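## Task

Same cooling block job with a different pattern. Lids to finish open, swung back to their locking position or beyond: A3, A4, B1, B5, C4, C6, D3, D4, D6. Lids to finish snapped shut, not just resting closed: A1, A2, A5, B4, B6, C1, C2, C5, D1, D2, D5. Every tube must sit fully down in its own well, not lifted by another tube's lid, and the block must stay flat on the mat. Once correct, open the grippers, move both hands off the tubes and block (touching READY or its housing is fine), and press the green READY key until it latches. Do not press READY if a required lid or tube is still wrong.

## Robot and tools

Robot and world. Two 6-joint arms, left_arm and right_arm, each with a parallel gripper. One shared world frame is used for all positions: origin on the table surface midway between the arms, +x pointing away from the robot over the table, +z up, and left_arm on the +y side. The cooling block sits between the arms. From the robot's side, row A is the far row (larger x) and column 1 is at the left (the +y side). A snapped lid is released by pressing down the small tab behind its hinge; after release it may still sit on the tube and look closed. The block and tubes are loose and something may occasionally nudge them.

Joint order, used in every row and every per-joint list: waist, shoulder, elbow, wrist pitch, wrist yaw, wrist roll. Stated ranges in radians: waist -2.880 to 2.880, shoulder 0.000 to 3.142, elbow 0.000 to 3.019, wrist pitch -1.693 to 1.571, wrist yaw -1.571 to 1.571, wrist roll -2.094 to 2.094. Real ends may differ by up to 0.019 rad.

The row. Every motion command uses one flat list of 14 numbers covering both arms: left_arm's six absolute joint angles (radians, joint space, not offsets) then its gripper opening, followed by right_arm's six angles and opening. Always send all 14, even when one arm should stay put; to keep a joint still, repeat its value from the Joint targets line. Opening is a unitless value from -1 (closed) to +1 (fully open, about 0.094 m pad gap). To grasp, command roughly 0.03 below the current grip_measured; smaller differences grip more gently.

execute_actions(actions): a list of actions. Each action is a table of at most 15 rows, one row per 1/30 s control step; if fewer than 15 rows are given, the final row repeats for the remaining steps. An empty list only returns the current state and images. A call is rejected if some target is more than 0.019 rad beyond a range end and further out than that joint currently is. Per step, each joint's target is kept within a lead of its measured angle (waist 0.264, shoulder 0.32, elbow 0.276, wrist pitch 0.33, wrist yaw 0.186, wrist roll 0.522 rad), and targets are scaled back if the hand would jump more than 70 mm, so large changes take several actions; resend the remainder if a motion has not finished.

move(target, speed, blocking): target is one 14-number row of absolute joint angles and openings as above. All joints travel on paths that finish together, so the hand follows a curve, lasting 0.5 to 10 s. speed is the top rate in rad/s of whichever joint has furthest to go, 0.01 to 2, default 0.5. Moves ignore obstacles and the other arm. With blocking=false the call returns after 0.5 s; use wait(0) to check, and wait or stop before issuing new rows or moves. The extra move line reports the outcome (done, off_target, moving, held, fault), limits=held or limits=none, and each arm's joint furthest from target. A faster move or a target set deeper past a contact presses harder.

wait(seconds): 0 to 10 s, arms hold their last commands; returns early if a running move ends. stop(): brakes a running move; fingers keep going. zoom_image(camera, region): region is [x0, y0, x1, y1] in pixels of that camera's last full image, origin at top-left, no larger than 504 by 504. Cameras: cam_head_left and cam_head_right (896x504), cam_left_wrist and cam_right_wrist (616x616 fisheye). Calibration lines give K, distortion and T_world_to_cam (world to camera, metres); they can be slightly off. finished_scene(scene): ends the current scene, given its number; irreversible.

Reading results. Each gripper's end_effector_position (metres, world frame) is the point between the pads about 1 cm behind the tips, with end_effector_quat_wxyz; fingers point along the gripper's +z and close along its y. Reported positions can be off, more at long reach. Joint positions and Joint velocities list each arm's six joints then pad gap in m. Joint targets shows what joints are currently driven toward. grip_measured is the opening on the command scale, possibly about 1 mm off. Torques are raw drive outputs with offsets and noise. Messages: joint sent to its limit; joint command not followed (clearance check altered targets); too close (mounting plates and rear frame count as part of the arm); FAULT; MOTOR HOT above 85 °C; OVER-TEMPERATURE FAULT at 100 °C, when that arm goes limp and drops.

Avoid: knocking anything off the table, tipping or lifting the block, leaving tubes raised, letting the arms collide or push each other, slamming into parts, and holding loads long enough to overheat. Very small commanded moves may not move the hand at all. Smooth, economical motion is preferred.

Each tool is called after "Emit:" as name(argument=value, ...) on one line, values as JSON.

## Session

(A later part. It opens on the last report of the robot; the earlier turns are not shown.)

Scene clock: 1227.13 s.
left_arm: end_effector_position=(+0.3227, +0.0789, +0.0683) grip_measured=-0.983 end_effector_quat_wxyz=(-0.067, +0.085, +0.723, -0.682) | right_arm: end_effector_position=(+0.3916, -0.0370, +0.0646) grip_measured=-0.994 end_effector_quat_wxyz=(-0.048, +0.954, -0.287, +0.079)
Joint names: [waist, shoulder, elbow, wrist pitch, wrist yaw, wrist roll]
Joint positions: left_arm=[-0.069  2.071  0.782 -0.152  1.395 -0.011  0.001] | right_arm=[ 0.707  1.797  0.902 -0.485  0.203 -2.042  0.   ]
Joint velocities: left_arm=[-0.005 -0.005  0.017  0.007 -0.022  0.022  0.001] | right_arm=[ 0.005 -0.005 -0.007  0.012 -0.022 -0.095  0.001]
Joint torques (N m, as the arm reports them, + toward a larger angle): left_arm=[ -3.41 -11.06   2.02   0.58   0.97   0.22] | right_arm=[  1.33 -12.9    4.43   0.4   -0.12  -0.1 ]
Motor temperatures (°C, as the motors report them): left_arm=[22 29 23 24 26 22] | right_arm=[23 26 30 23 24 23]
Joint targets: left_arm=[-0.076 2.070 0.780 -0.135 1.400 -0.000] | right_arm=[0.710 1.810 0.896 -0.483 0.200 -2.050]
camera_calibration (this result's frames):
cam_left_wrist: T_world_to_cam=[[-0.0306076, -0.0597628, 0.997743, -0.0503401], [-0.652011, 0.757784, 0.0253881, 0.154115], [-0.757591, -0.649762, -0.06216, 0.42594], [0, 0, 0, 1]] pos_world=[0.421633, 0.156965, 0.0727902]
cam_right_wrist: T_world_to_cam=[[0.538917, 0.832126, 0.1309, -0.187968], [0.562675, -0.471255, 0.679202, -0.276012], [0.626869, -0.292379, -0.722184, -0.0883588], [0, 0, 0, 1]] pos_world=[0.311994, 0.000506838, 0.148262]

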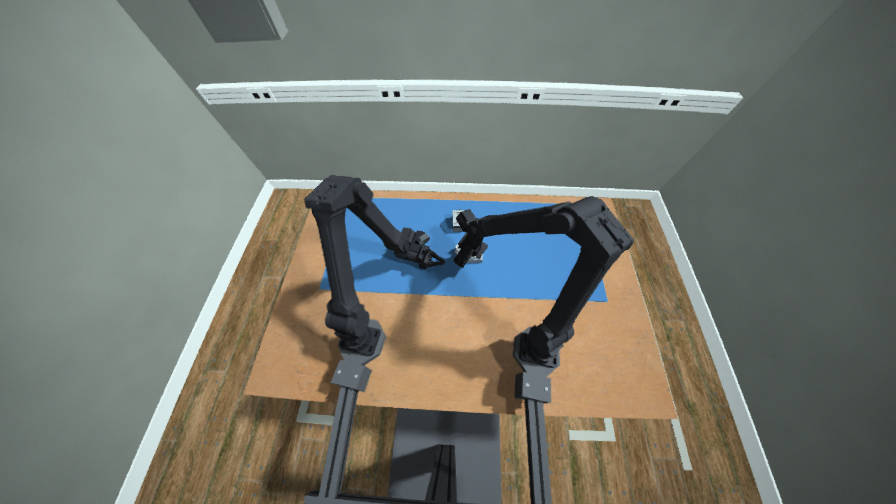

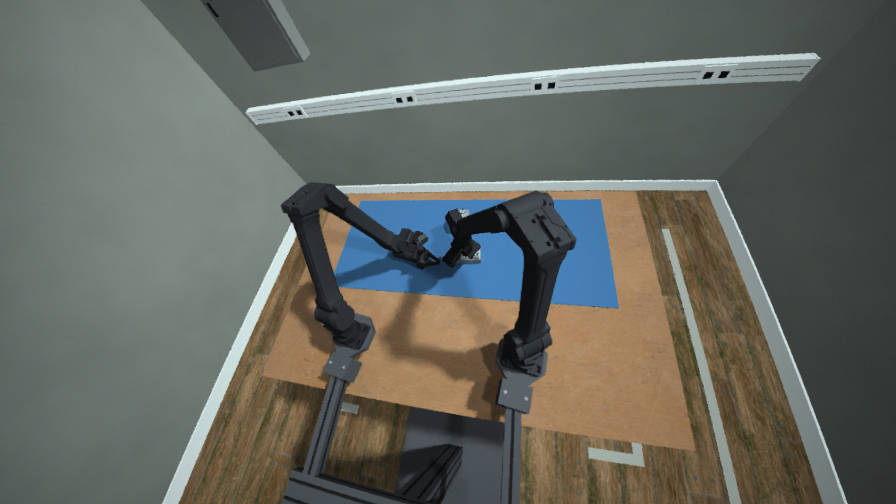

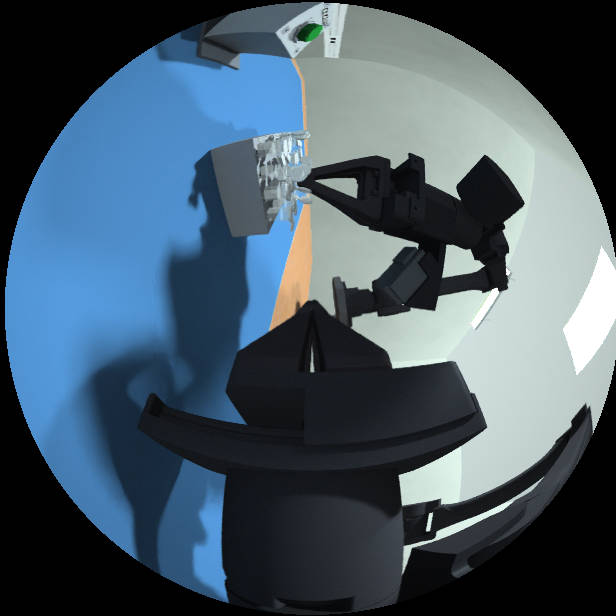

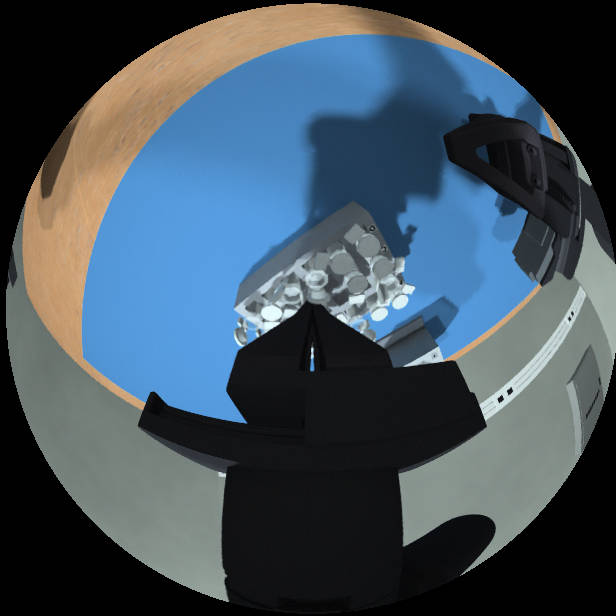

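Emit:
execute_actions(actions=[[[-0.076,2.07,0.78,-0.135,1.4,0,-1,0.707,1.790,0.900,-0.498,0.203,-2.05,-1],[-0.076,2.07,0.78,-0.135,1.4,0,-1,0.707,1.784,0.900,-0.503,0.203,-2.05,-1],[-0.076,2.07,0.78,-0.135,1.4,0,-1,0.707,1.779,0.900,-0.507,0.203,-2.05,-1],[-0.076,2.07,0.78,-0.135,1.4,0,-1,0.707,1.774,0.900,-0.511,0.203,-2.05,-1],[-0.076,2.07,0.78,-0.135,1.4,0,-1,0.707,1.768,0.900,-0.515,0.203,-2.05,-1],[-0.076,2.07,0.78,-0.135,1.4,0,-1,0.707,1.762,0.900,-0.520,0.203,-2.05,-1],[-0.076,2.07,0.78,-0.135,1.4,0,-1,0.707,1.756,0.900,-0.525,0.203,-2.05,-1],[-0.076,2.07,0.78,-0.135,1.4,0,-1,0.707,1.750,0.900,-0.529,0.203,-2.05,-1],[-0.076,2.07,0.78,-0.135,1.4,0,-1,0.707,1.744,0.905,-0.534,0.203,-2.05,-1],[-0.076,2.07,0.78,-0.135,1.4,0,-1,0.707,1.738,0.912,-0.539,0.203,-2.05,-1],[-0.076,2.07,0.78,-0.135,1.4,0,-1,0.707,1.733,0.920,-0.543,0.203,-2.05,-1],[-0.076,2.07,0.78,-0.135,1.4,0,-1,0.707,1.728,0.930,-0.547,0.203,-2.05,-1]]])

Emit:
zoom_image(camera="cam_right_wrist", region=[230, 210, 410, 345])

Emit:
zoom_image(camera="cam_left_wrist", region=[250, 130, 340, 230])

Scene clock: 1249.70 s.
left_arm: end_effector_position=(+0.3227, +0.0789, +0.0683) grip_measured=-0.983 end_effector_quat_wxyz=(-0.067, +0.085, +0.723, -0.682) | right_arm: end_effector_position=(+0.3943, -0.0400, +0.0904) grip_measured=-0.994 end_effector_quat_wxyz=(-0.055, +0.952, -0.288, +0.086)
Joint names: [waist, shoulder, elbow, wrist pitch, wrist yaw, wrist roll]
Joint positions: left_arm=[-0.069  2.071  0.782 -0.152  1.395 -0.011  0.001] | right_arm=[ 0.707  1.732  0.901 -0.528  0.203 -2.042  0.   ]
Joint velocities: left_arm=[-0.005 -0.005 -0.012  0.002 -0.066  0.022 -0.001] | right_arm=[-0.015 -0.112  0.007 -0.007 -0.022 -0.022 -0.001]
Joint torques (N m, as the arm reports them, + toward a larger angle): left_arm=[ -3.32 -10.98   1.89   0.51   0.94   0.2 ] | right_arm=[  1.64 -13.47   7.28  -0.06   0.01  -0.13]
Motor temperatures (°C, as the motors report them): left_arm=[22 29 23 24 26 22] | right_arm=[23 26 30 23 24 23]
Joint targets: left_arm=[-0.076 2.070 0.780 -0.135 1.400 0.000] | right_arm=[0.707 1.728 0.930 -0.547 0.203 -2.050]
camera_calibration (this result's frames):
cam_left_wrist: T_world_to_cam=[[-0.0306076, -0.0597628, 0.997743, -0.0503401], [-0.652011, 0.757784, 0.0253881, 0.154115], [-0.757591, -0.649762, -0.06216, 0.42594], [0, 0, 0, 1]] pos_world=[0.421633, 0.156965, 0.0727902]
cam_right_wrist: T_world_to_cam=[[0.53906, 0.828908, 0.149417, -0.19214], [0.549103, -0.480375, 0.683904, -0.291853], [0.63867, -0.28662, -0.714107, -0.0774276], [0, 0, 0, 1]] pos_world=[0.313283, -0.00312501, 0.173017]

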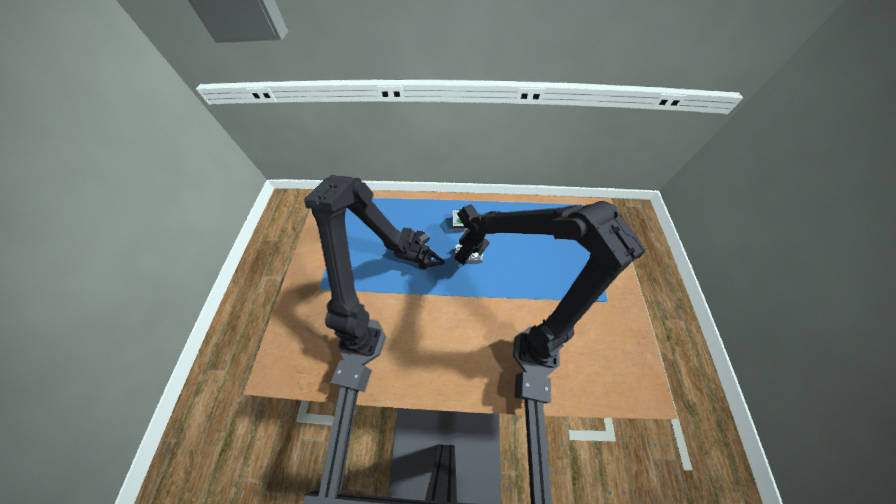

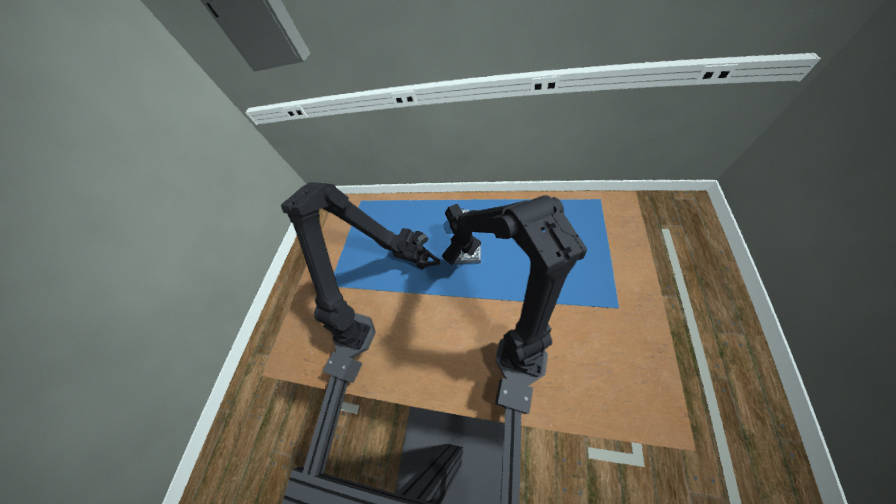

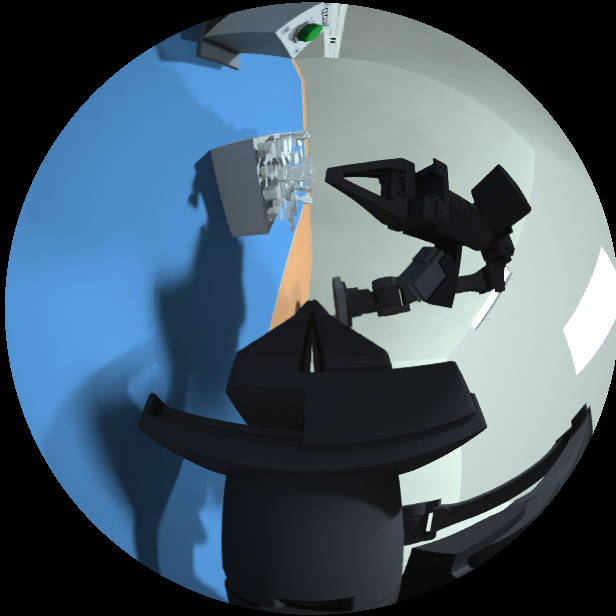

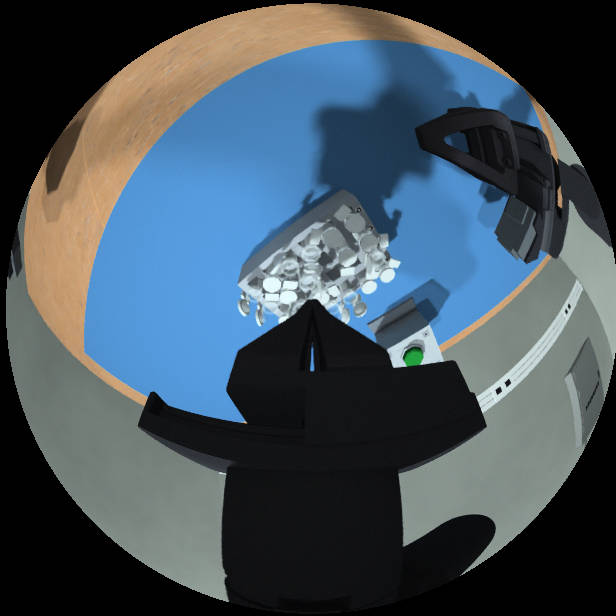

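Region (230, 210, 410, 345) of cam_right_wrist's 616x616 image, scaled by 2.800, with more detail than that image has; it fills the top 378 rows of this view, and the rest is white.

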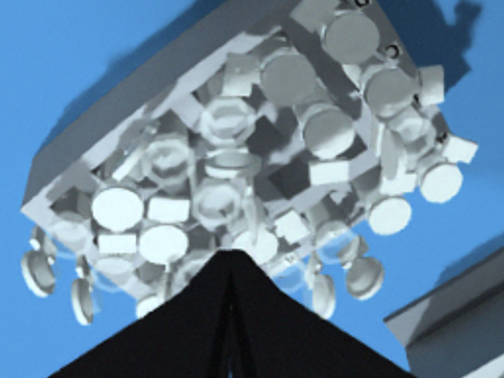

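Region (250, 130, 340, 230) of cam_left_wrist's 616x616 image, scaled by 5.040, with more detail than that image has; it fills the left 454 columns of this view, and the rest is white.

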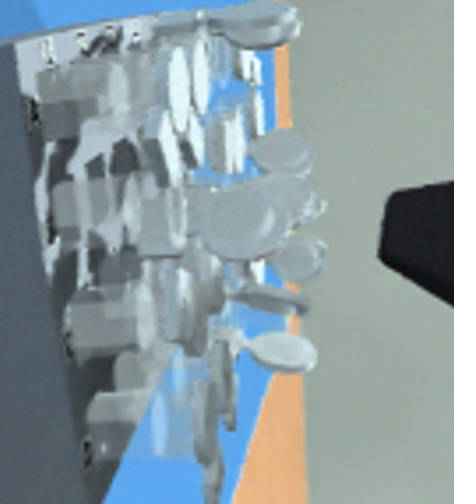

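Emit:
execute_actions(actions=[[[-0.076,2.07,0.78,-0.135,1.4,0,-1,0.718,1.738,0.945,-0.554,0.199,-2.052,-1],[-0.076,2.07,0.78,-0.135,1.4,0,-1,0.726,1.749,0.952,-0.569,0.196,-2.054,-1],[-0.076,2.07,0.78,-0.135,1.4,0,-1,0.730,1.758,0.962,-0.590,0.192,-2.057,-1],[-0.076,2.07,0.78,-0.135,1.4,0,-1,0.734,1.766,0.974,-0.613,0.188,-2.060,-1],[-0.076,2.07,0.78,-0.135,1.4,0,-1,0.739,1.774,0.985,-0.636,0.184,-2.064,-1],[-0.076,2.07,0.78,-0.135,1.4,0,-1,0.743,1.783,0.997,-0.662,0.179,-2.068,-1],[-0.076,2.07,0.78,-0.135,1.4,0,-1,0.748,1.792,1.010,-0.687,0.175,-2.072,-1],[-0.076,2.07,0.78,-0.135,1.4,0,-1,0.753,1.801,1.022,-0.713,0.170,-2.076,-1],[-0.076,2.07,0.78,-0.135,1.4,0,-1,0.757,1.809,1.034,-0.736,0.166,-2.080,-1],[-0.076,2.07,0.78,-0.135,1.4,0,-1,0.761,1.817,1.045,-0.759,0.162,-2.083,-1],[-0.076,2.07,0.78,-0.135,1.4,0,-1,0.765,1.823,1.054,-0.780,0.158,-2.086,-1],[-0.076,2.07,0.78,-0.135,1.4,0,-1,0.767,1.827,1.059,-0.795,0.155,-2.089,-1],[-0.076,2.07,0.78,-0.135,1.4,0,-1,0.767,1.829,1.060,-0.800,0.154,-2.09,-1]]])

Scene clock: 1264.20 s.
left_arm: end_effector_position=(+0.3227, +0.0789, +0.0683) grip_measured=-0.983 end_effector_quat_wxyz=(-0.067, +0.085, +0.723, -0.682) | right_arm: end_effector_position=(+0.3688, -0.0189, +0.0843) grip_measured=-0.994 end_effector_quat_wxyz=(+0.003, +0.973, -0.232, +0.001)
Joint names: [waist, shoulder, elbow, wrist pitch, wrist yaw, wrist roll]
Joint positions: left_arm=[-0.069  2.071  0.782 -0.152  1.395 -0.011  0.001] | right_arm=[ 0.756  1.819  1.02  -0.773  0.157 -2.074  0.   ]
Joint velocities: left_arm=[-0.015 -0.005  0.012  0.002 -0.051  0.007 -0.001] | right_arm=[ 0.063  0.034  0.027 -0.144 -0.022 -0.037 -0.001]
Joint torques (N m, as the arm reports them, + toward a larger angle): left_arm=[ -3.36 -11.14   1.98   0.57   0.97   0.21] | right_arm=[  2.64 -14.26   7.51  -0.53  -0.15  -0.17]
Motor temperatures (°C, as the motors report them): left_arm=[22 29 23 24 26 22] | right_arm=[23 26 31 23 24 23]
Joint targets: left_arm=[-0.076 2.070 0.780 -0.135 1.400 -0.000] | right_arm=[0.767 1.829 1.060 -0.800 0.154 -2.090]
camera_calibration (this result's frames):
cam_left_wrist: T_world_to_cam=[[-0.0306076, -0.0597628, 0.997743, -0.0503401], [-0.652011, 0.757784, 0.0253881, 0.154115], [-0.757591, -0.649762, -0.06216, 0.42594], [0, 0, 0, 1]] pos_world=[0.421633, 0.156965, 0.0727902]
cam_right_wrist: T_world_to_cam=[[0.450684, 0.892615, -0.0110501, -0.147694], [0.723054, -0.357757, 0.590934, -0.317589], [0.523523, -0.274314, -0.806644, -0.00898234], [0, 0, 0, 1]] pos_world=[0.3009, 0.0157507, 0.178796]

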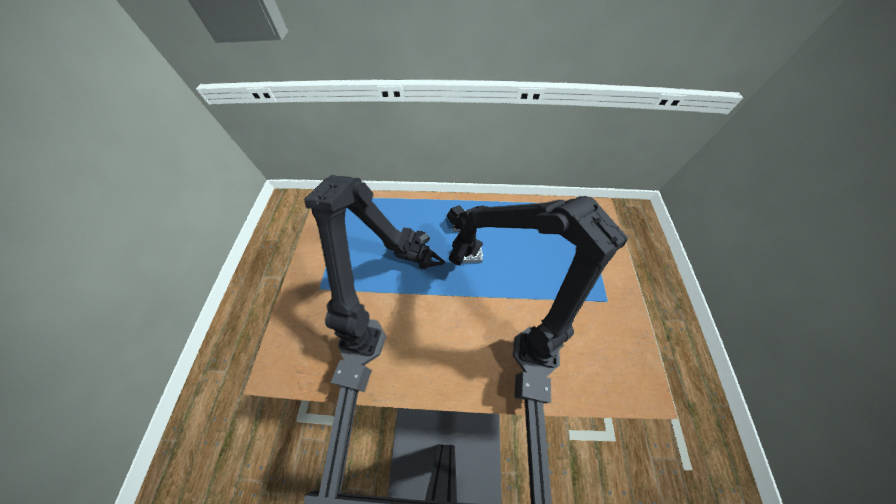

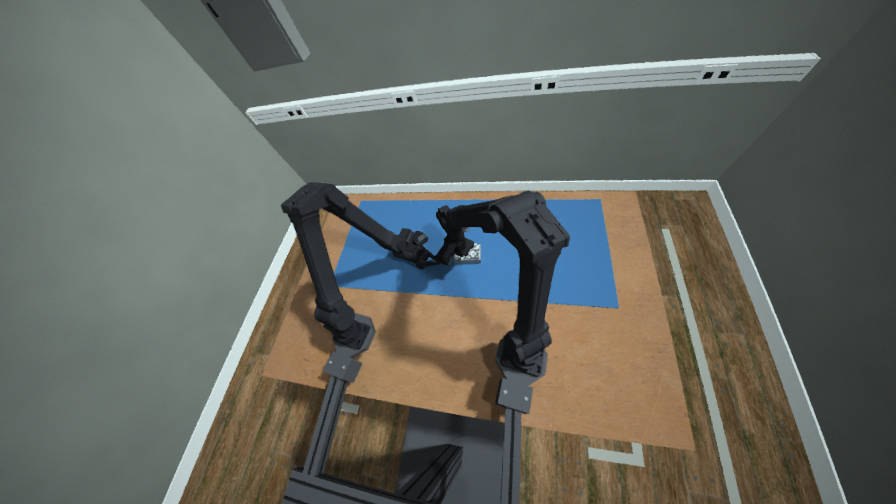

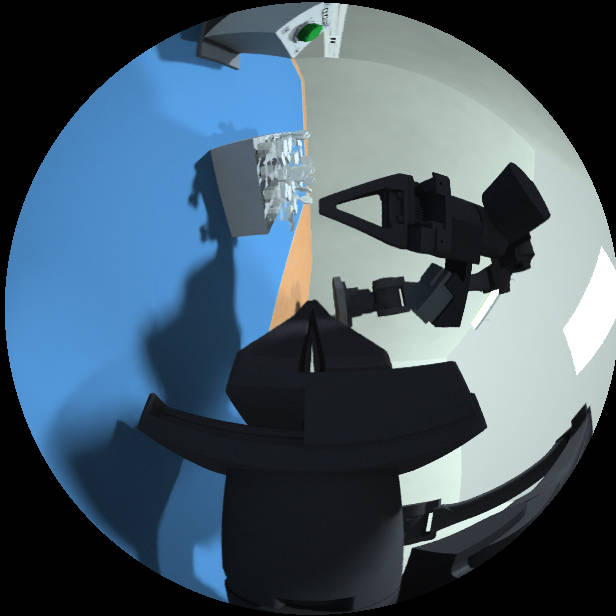

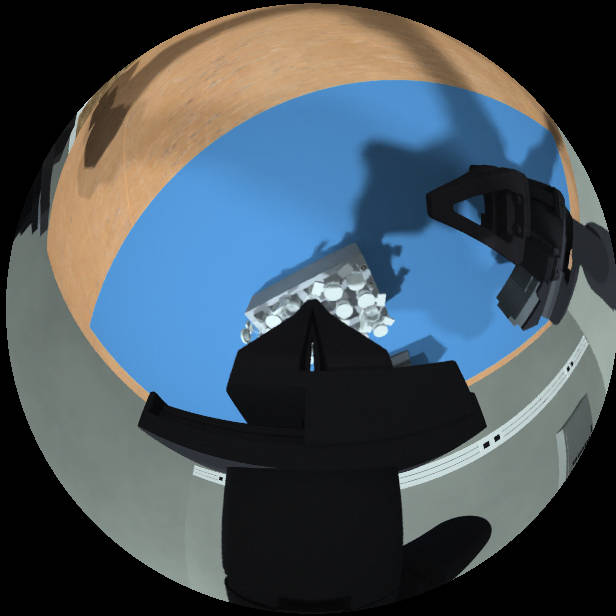

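Emit:
execute_actions(actions=[])

Emit:
zoom_image(camera="cam_right_wrist", region=[240, 240, 400, 350])

Scene clock: 1268.37 s.
left_arm: end_effector_position=(+0.3227, +0.0789, +0.0683) grip_measured=-0.983 end_effector_quat_wxyz=(-0.067, +0.085, +0.723, -0.682) | right_arm: end_effector_position=(+0.3661, -0.0194, +0.0843) grip_measured=-0.994 end_effector_quat_wxyz=(+0.007, +0.974, -0.227, -0.003)
Joint names: [waist, shoulder, elbow, wrist pitch, wrist yaw, wrist roll]
Joint positions: left_arm=[-0.069  2.071  0.782 -0.152  1.395 -0.011  0.001] | right_arm=[ 0.758  1.82   1.02  -0.784  0.156 -2.081  0.   ]
Joint velocities: left_arm=[-0.005 -0.005 -0.022 -0.007  0.022 -0.037 -0.001] | right_arm=[-0.005 -0.005 -0.002 -0.017 -0.007  0.051 -0.002]
Joint torques (N m, as the arm reports them, + toward a larger angle): left_arm=[ -3.68 -11.     1.96   0.49   0.96   0.24] | right_arm=[  3.42 -12.95   7.65  -0.53  -0.13  -0.15]
Motor temperatures (°C, as the motors report them): left_arm=[22 29 23 24 26 22] | right_arm=[23 26 32 23 24 23]
Joint targets: left_arm=[-0.076 2.070 0.780 -0.135 1.400 -0.000] | right_arm=[0.767 1.829 1.060 -0.800 0.154 -2.090]
camera_calibration (this result's frames):
cam_left_wrist: T_world_to_cam=[[-0.0306076, -0.0597628, 0.997743, -0.0503401], [-0.652011, 0.757784, 0.0253881, 0.154115], [-0.757591, -0.649762, -0.06216, 0.42594], [0, 0, 0, 1]] pos_world=[0.421633, 0.156965, 0.0727902]
cam_right_wrist: T_world_to_cam=[[0.440481, 0.897529, -0.0204362, -0.14136], [0.732506, -0.346145, 0.58619, -0.318609], [0.519049, -0.273175, -0.809916, -0.00579184], [0, 0, 0, 1]] pos_world=[0.298656, 0.0150076, 0.179186]

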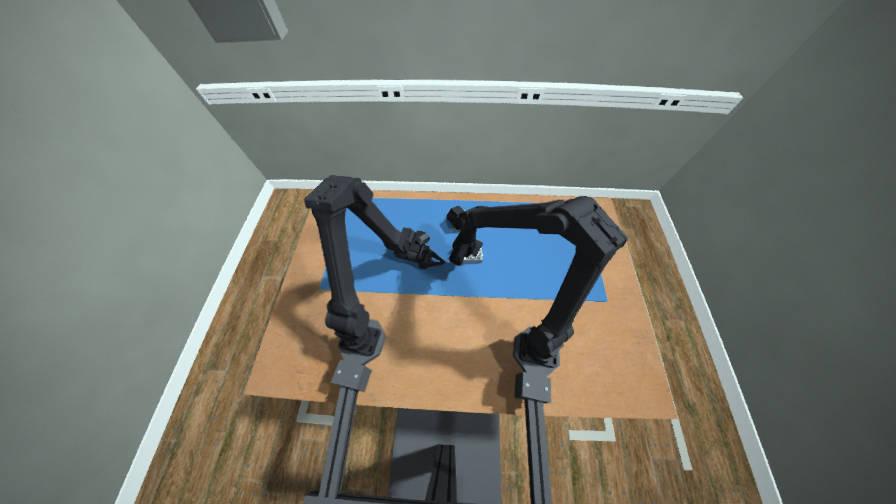

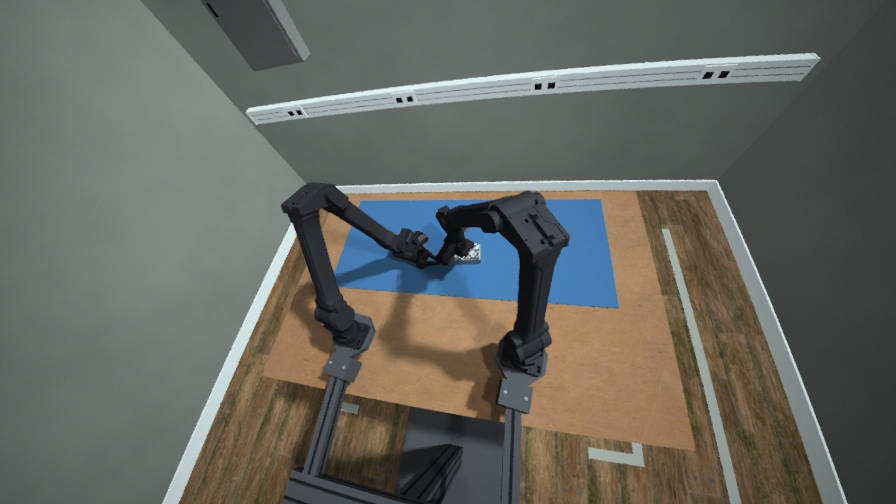

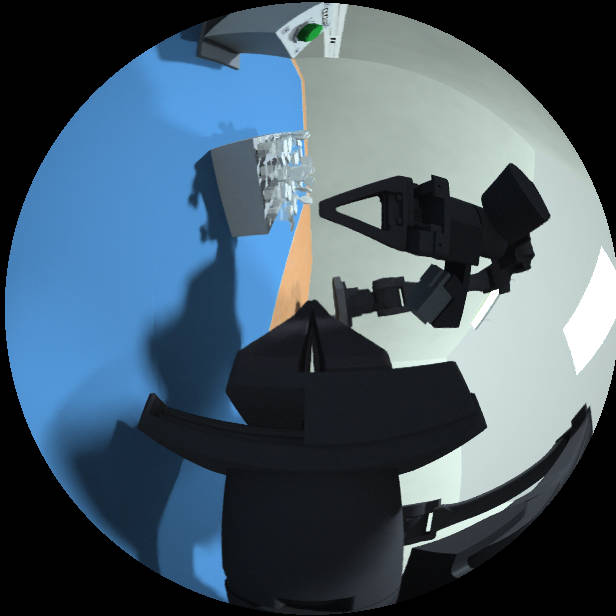

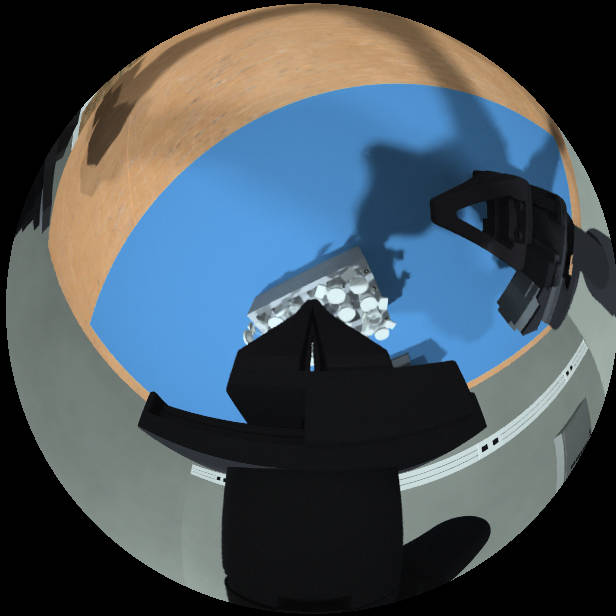

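Region (240, 240, 400, 350) of cam_right_wrist's 616x616 image, scaled by 3.150, with more detail than that image has; it fills the top 346 rows of this view, and the rest is white.

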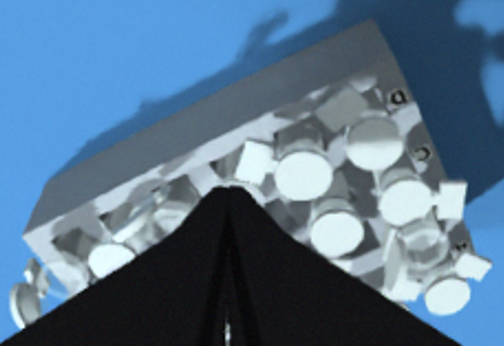

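Emit:
execute_actions(actions=[[[-0.076,2.07,0.78,-0.135,1.4,0,-1,0.755,1.833,1.045,-0.775,0.156,-2.09,-1],[-0.076,2.07,0.78,-0.135,1.4,0,-1,0.745,1.837,1.035,-0.763,0.156,-2.09,-1],[-0.076,2.07,0.78,-0.135,1.4,0,-1,0.742,1.841,1.03,-0.758,0.156,-2.09,-1],[-0.076,2.07,0.78,-0.135,1.4,0,-1,0.741,1.845,1.03,-0.753,0.156,-2.09,-1],[-0.076,2.07,0.78,-0.135,1.4,0,-1,0.740,1.849,1.03,-0.748,0.156,-2.09,-1],[-0.076,2.07,0.78,-0.135,1.4,0,-1,0.739,1.853,1.03,-0.744,0.156,-2.09,-1],[-0.076,2.07,0.78,-0.135,1.4,0,-1,0.738,1.856,1.03,-0.740,0.156,-2.09,-1],[-0.076,2.07,0.78,-0.135,1.4,0,-1,0.737,1.859,1.03,-0.736,0.156,-2.09,-1],[-0.076,2.07,0.78,-0.135,1.4,0,-1,0.736,1.861,1.03,-0.733,0.156,-2.09,-1],[-0.076,2.07,0.78,-0.135,1.4,0,-1,0.736,1.862,1.03,-0.731,0.156,-2.09,-1]]])

Emit:
zoom_image(camera="cam_left_wrist", region=[250, 130, 340, 230])

Scene clock: 1278.60 s.
left_arm: end_effector_position=(+0.3227, +0.0789, +0.0683) grip_measured=-0.983 end_effector_quat_wxyz=(-0.067, +0.085, +0.723, -0.682) | right_arm: end_effector_position=(+0.3685, -0.0181, +0.0701) grip_measured=-0.994 end_effector_quat_wxyz=(+0.006, +0.973, -0.229, -0.002)
Joint names: [waist, shoulder, elbow, wrist pitch, wrist yaw, wrist roll]
Joint positions: left_arm=[-0.069  2.071  0.782 -0.152  1.395 -0.011  0.001] | right_arm=[ 0.753  1.852  1.02  -0.749  0.156 -2.082  0.   ]
Joint velocities: left_arm=[ 0.005  0.005 -0.012 -0.007  0.022 -0.037  0.   ] | right_arm=[-0.005 -0.015 -0.002  0.012 -0.022  0.007 -0.001]
Joint torques (N m, as the arm reports them, + toward a larger angle): left_arm=[ -3.37 -10.96   1.95   0.59   0.97   0.21] | right_arm=[  2.65 -14.08   5.43   0.69  -0.06  -0.16]
Motor temperatures (°C, as the motors report them): left_arm=[22 29 23 24 26 22] | right_arm=[23 26 32 23 24 23]
Joint targets: left_arm=[-0.076 2.070 0.780 -0.135 1.400 0.000] | right_arm=[0.736 1.862 1.030 -0.731 0.156 -2.090]
camera_calibration (this result's frames):
cam_left_wrist: T_world_to_cam=[[-0.0306076, -0.0597628, 0.997743, -0.0503401], [-0.652011, 0.757784, 0.0253881, 0.154115], [-0.757591, -0.649762, -0.06216, 0.42594], [0, 0, 0, 1]] pos_world=[0.421633, 0.156965, 0.0727902]
cam_right_wrist: T_world_to_cam=[[0.445263, 0.895202, -0.0188452, -0.145843], [0.729768, -0.350622, 0.586943, -0.310702], [0.518825, -0.275096, -0.809409, -0.0181715], [0, 0, 0, 1]] pos_world=[0.301106, 0.0166207, 0.164908]

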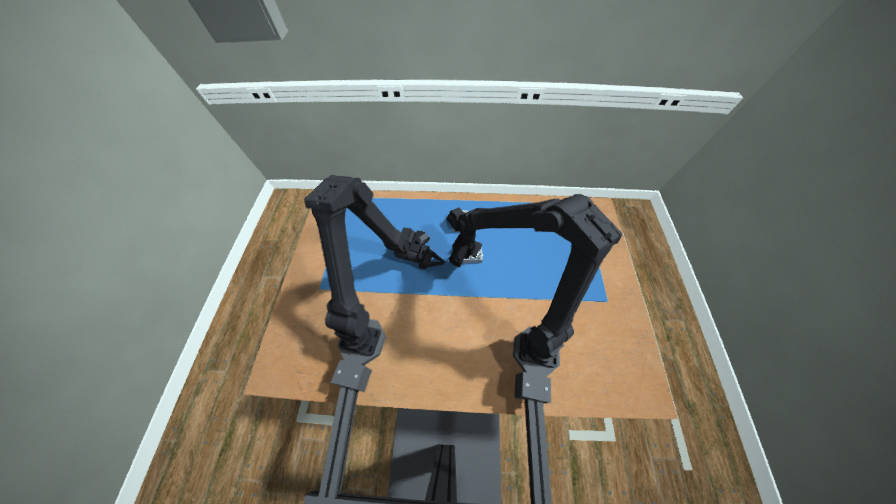

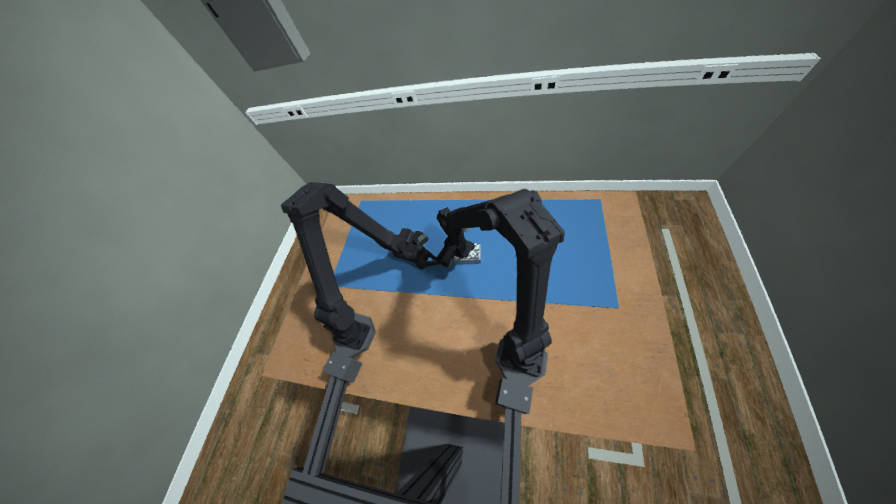

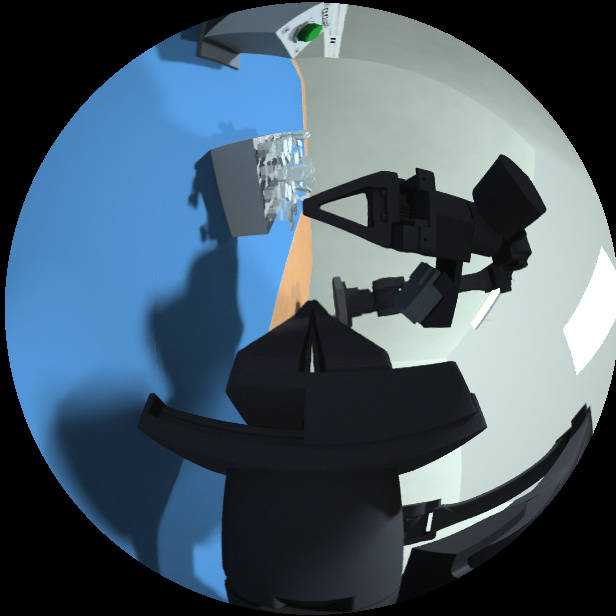

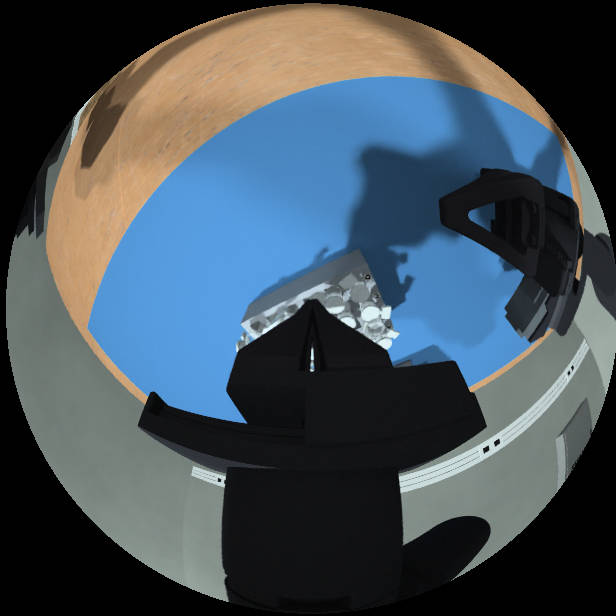

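Region (250, 130, 340, 230) of cam_left_wrist's 616x616 image, scaled by 5.040, with more detail than that image has; it fills the left 454 columns of this view, and the rest is white.

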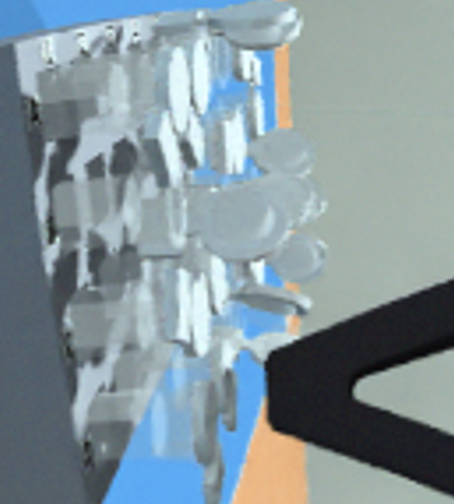

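Emit:
execute_actions(actions=[[[-0.076,2.07,0.78,-0.135,1.4,0,-1,0.7345,1.858,1.03,-0.729,0.160,-2.09,-1],[-0.076,2.07,0.78,-0.135,1.4,0,-1,0.733,1.855,1.03,-0.727,0.162,-2.09,-1],[-0.076,2.07,0.78,-0.135,1.4,0,-1,0.7315,1.855,1.03,-0.725,0.164,-2.09,-1],[-0.076,2.07,0.78,-0.135,1.4,0,-1,0.730,1.855,1.03,-0.723,0.166,-2.09,-1],[-0.076,2.07,0.78,-0.135,1.4,0,-1,0.7285,1.855,1.03,-0.721,0.168,-2.09,-1],[-0.076,2.07,0.78,-0.135,1.4,0,-1,0.727,1.855,1.03,-0.719,0.170,-2.09,-1],[-0.076,2.07,0.78,-0.135,1.4,0,-1,0.7255,1.855,1.03,-0.717,0.172,-2.09,-1],[-0.076,2.07,0.78,-0.135,1.4,0,-1,0.724,1.855,1.03,-0.715,0.174,-2.09,-1],[-0.076,2.07,0.78,-0.135,1.4,0,-1,0.723,1.855,1.03,-0.713,0.176,-2.09,-1],[-0.076,2.07,0.78,-0.135,1.4,0,-1,0.722,1.855,1.03,-0.711,0.179,-2.09,-1],[-0.076,2.07,0.78,-0.135,1.4,0,-1,0.721,1.855,1.03,-0.708,0.182,-2.09,-1],[-0.076,2.07,0.78,-0.135,1.4,0,-1,0.721,1.855,1.03,-0.706,0.184,-2.09,-1]]])

Emit:
zoom_image(camera="cam_left_wrist", region=[250, 130, 340, 230])

Scene clock: 1286.73 s.
left_arm: end_effector_position=(+0.3227, +0.0789, +0.0683) grip_measured=-0.983 end_effector_quat_wxyz=(-0.067, +0.085, +0.723, -0.682) | right_arm: end_effector_position=(+0.3770, -0.0226, +0.0693) grip_measured=-0.994 end_effector_quat_wxyz=(+0.006, +0.972, -0.236, +0.011)
Joint names: [waist, shoulder, elbow, wrist pitch, wrist yaw, wrist roll]
Joint positions: left_arm=[-0.069  2.071  0.782 -0.152  1.395 -0.011  0.001] | right_arm=[ 0.742  1.852  1.02  -0.728  0.177 -2.082  0.   ]
Joint velocities: left_arm=[-0.015 -0.005  0.007 -0.032 -0.022  0.037  0.   ] | right_arm=[ 0.005  0.015  0.012 -0.002 -0.066 -0.154 -0.   ]
Joint torques (N m, as the arm reports them, + toward a larger angle): left_arm=[ -3.42 -10.95   1.99   0.51   0.95   0.21] | right_arm=[  2.02 -14.7    5.54   0.87   0.36  -0.18]
Motor temperatures (°C, as the motors report them): left_arm=[22 29 23 24 26 22] | right_arm=[23 26 32 23 24 23]
Joint targets: left_arm=[-0.076 2.070 0.780 -0.135 1.400 0.000] | right_arm=[0.721 1.855 1.030 -0.706 0.184 -2.090]
camera_calibration (this result's frames):
cam_left_wrist: T_world_to_cam=[[-0.0306076, -0.0597628, 0.997743, -0.0503401], [-0.652011, 0.757784, 0.0253881, 0.154115], [-0.757591, -0.649762, -0.06216, 0.42594], [0, 0, 0, 1]] pos_world=[0.421633, 0.156965, 0.0727902]
cam_right_wrist: T_world_to_cam=[[0.458109, 0.888801, -0.0130003, -0.151045], [0.708879, -0.356471, 0.60862, -0.311831], [0.536308, -0.28803, -0.793355, -0.0324], [0, 0, 0, 1]] pos_world=[0.307622, 0.0137579, 0.162119]

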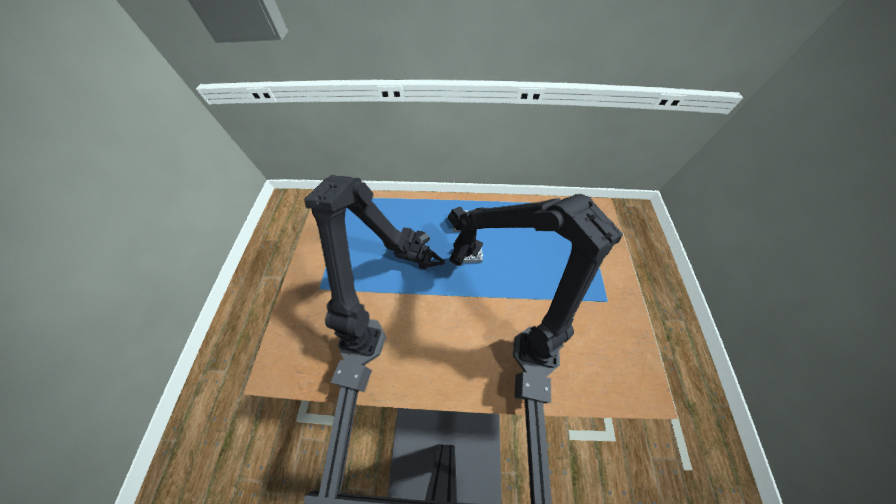

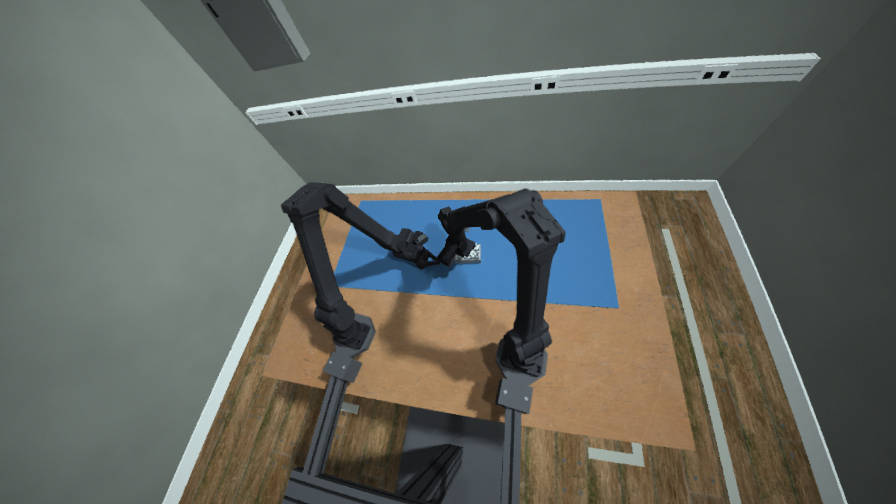

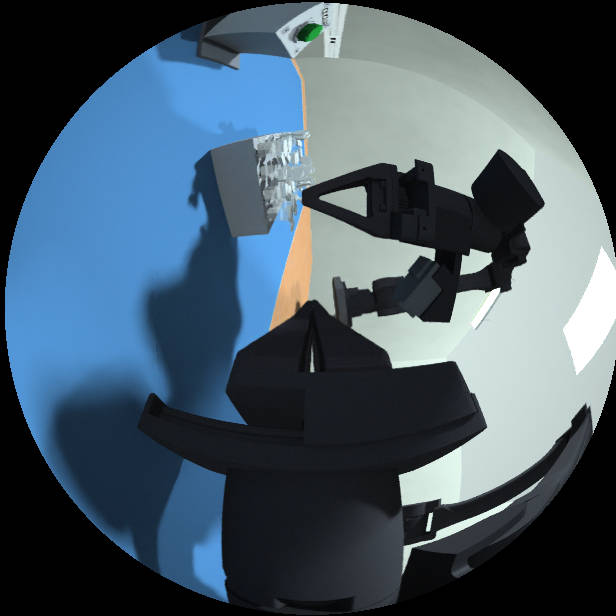

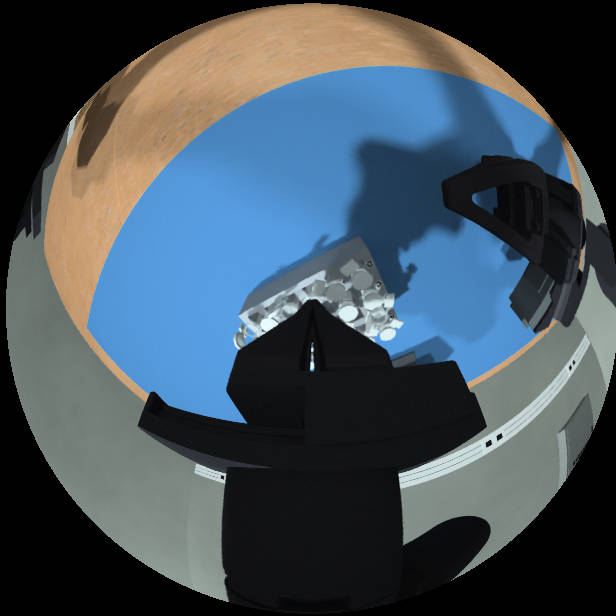

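Region (250, 130, 340, 230) of cam_left_wrist's 616x616 image, scaled by 5.040, with more detail than that image has; it fills the left 454 columns of this view, and the rest is white.

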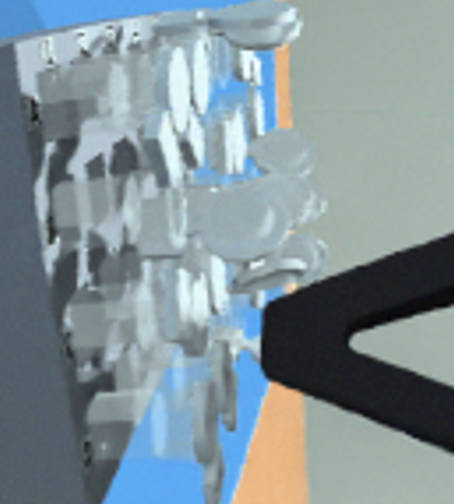

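Emit:
execute_actions(actions=[[[-0.076,2.07,0.78,-0.135,1.4,0,-1,0.721,1.855,1.03,-0.705,0.186,-2.09,-1],[-0.076,2.07,0.78,-0.135,1.4,0,-1,0.721,1.855,1.03,-0.704,0.188,-2.09,-1],[-0.076,2.07,0.78,-0.135,1.4,0,-1,0.721,1.855,1.03,-0.703,0.190,-2.09,-1],[-0.076,2.07,0.78,-0.135,1.4,0,-1,0.721,1.855,1.03,-0.702,0.193,-2.09,-1],[-0.076,2.07,0.78,-0.135,1.4,0,-1,0.721,1.855,1.03,-0.701,0.196,-2.09,-1],[-0.076,2.07,0.78,-0.135,1.4,0,-1,0.721,1.855,1.03,-0.700,0.199,-2.09,-1],[-0.076,2.07,0.78,-0.135,1.4,0,-1,0.721,1.855,1.03,-0.698,0.202,-2.09,-1],[-0.076,2.07,0.78,-0.135,1.4,0,-1,0.721,1.855,1.03,-0.696,0.205,-2.09,-1]]])

Emit:
zoom_image(camera="cam_left_wrist", region=[250, 130, 340, 230])

Scene clock: 1293.47 s.
left_arm: end_effector_position=(+0.3227, +0.0789, +0.0683) grip_measured=-0.983 end_effector_quat_wxyz=(-0.067, +0.085, +0.723, -0.682) | right_arm: end_effector_position=(+0.3790, -0.0240, +0.0694) grip_measured=-0.994 end_effector_quat_wxyz=(+0.010, +0.971, -0.237, +0.017)
Joint names: [waist, shoulder, elbow, wrist pitch, wrist yaw, wrist roll]
Joint positions: left_arm=[-0.069  2.071  0.782 -0.152  1.395 -0.011  0.001] | right_arm=[ 0.742  1.852  1.02  -0.725  0.19  -2.082  0.   ]
Joint velocities: left_arm=[-0.005  0.005 -0.022  0.002  0.022  0.007  0.001] | right_arm=[ 0.005 -0.015 -0.012 -0.017 -0.022 -0.022  0.001]
Joint torques (N m, as the arm reports them, + toward a larger angle): left_arm=[ -3.28 -10.81   2.     0.58   0.95   0.22] | right_arm=[  0.62 -13.73   5.63   1.03   0.64  -0.16]
Motor temperatures (°C, as the motors report them): left_arm=[22 29 23 24 26 22] | right_arm=[23 26 31 23 24 23]
Joint targets: left_arm=[-0.076 2.070 0.780 -0.135 1.400 0.000] | right_arm=[0.721 1.855 1.030 -0.696 0.205 -2.090]
camera_calibration (this result's frames):
cam_left_wrist: T_world_to_cam=[[-0.0306076, -0.0597628, 0.997743, -0.0503401], [-0.652011, 0.757784, 0.0253881, 0.154115], [-0.757591, -0.649762, -0.06216, 0.42594], [0, 0, 0, 1]] pos_world=[0.421633, 0.156965, 0.0727902]
cam_right_wrist: T_world_to_cam=[[0.458812, 0.888379, -0.0165793, -0.150674], [0.702412, -0.351214, 0.619085, -0.311936], [0.544159, -0.295689, -0.785149, -0.0375355], [0, 0, 0, 1]] pos_world=[0.308664, 0.0132006, 0.161146]

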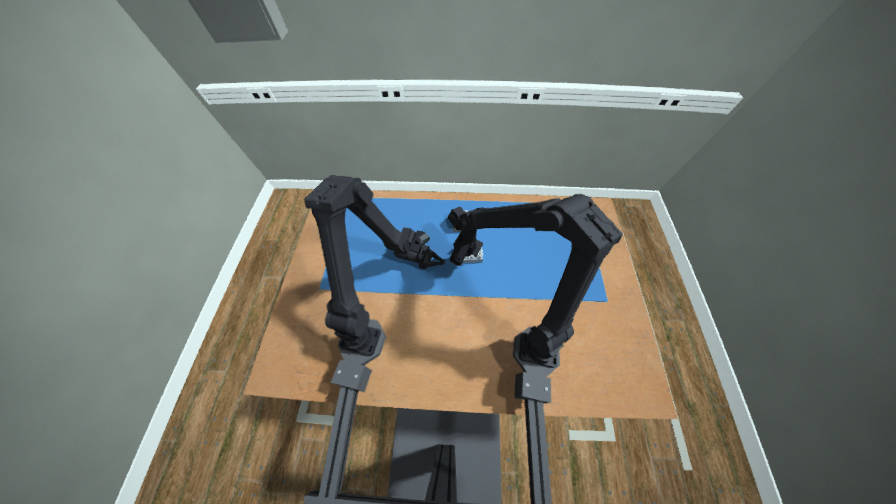

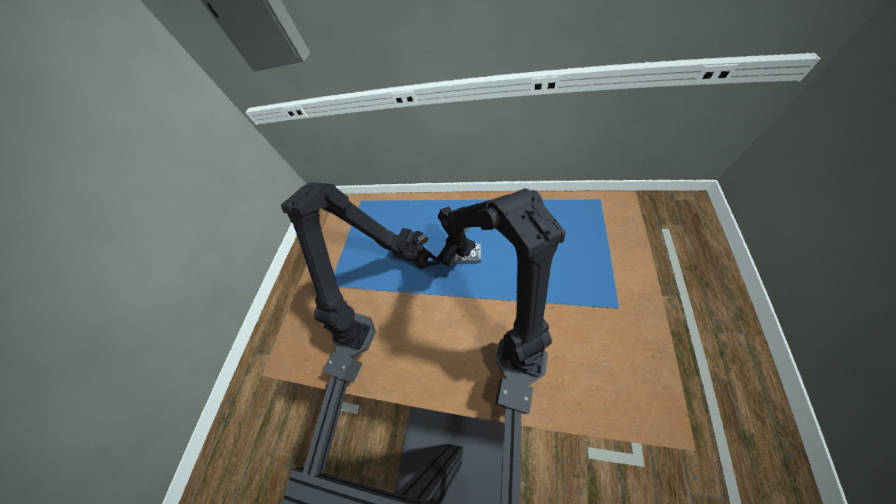

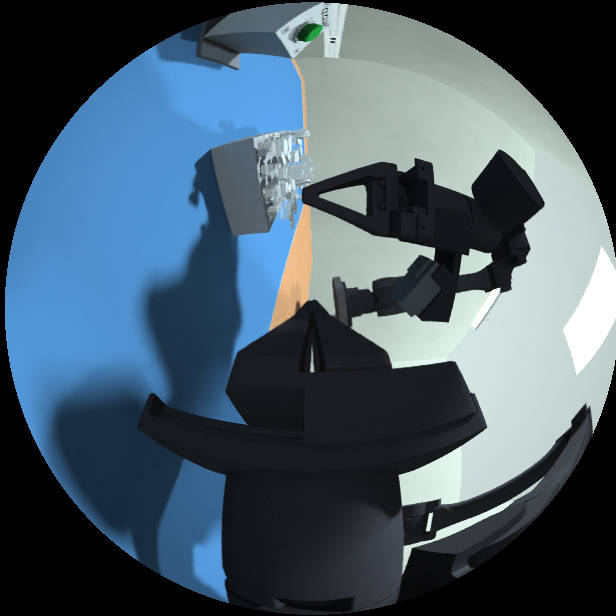

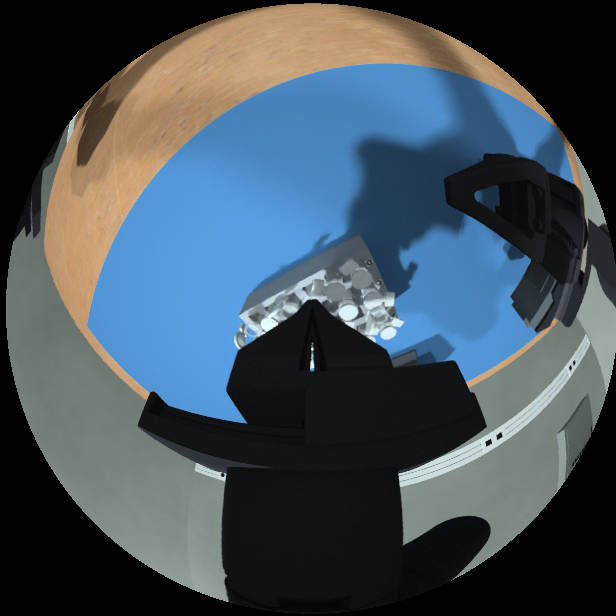

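Region (250, 130, 340, 230) of cam_left_wrist's 616x616 image, scaled by 5.040, with more detail than that image has; it fills the left 454 columns of this view, and the rest is white.

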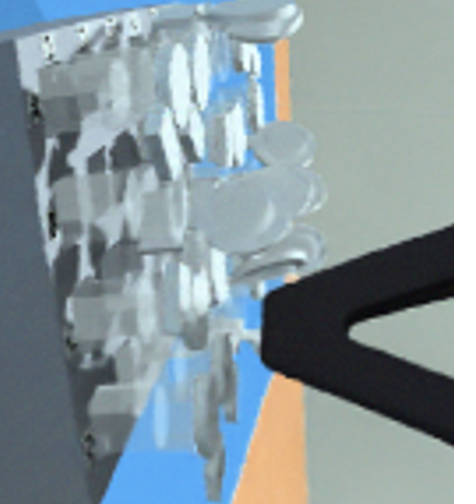

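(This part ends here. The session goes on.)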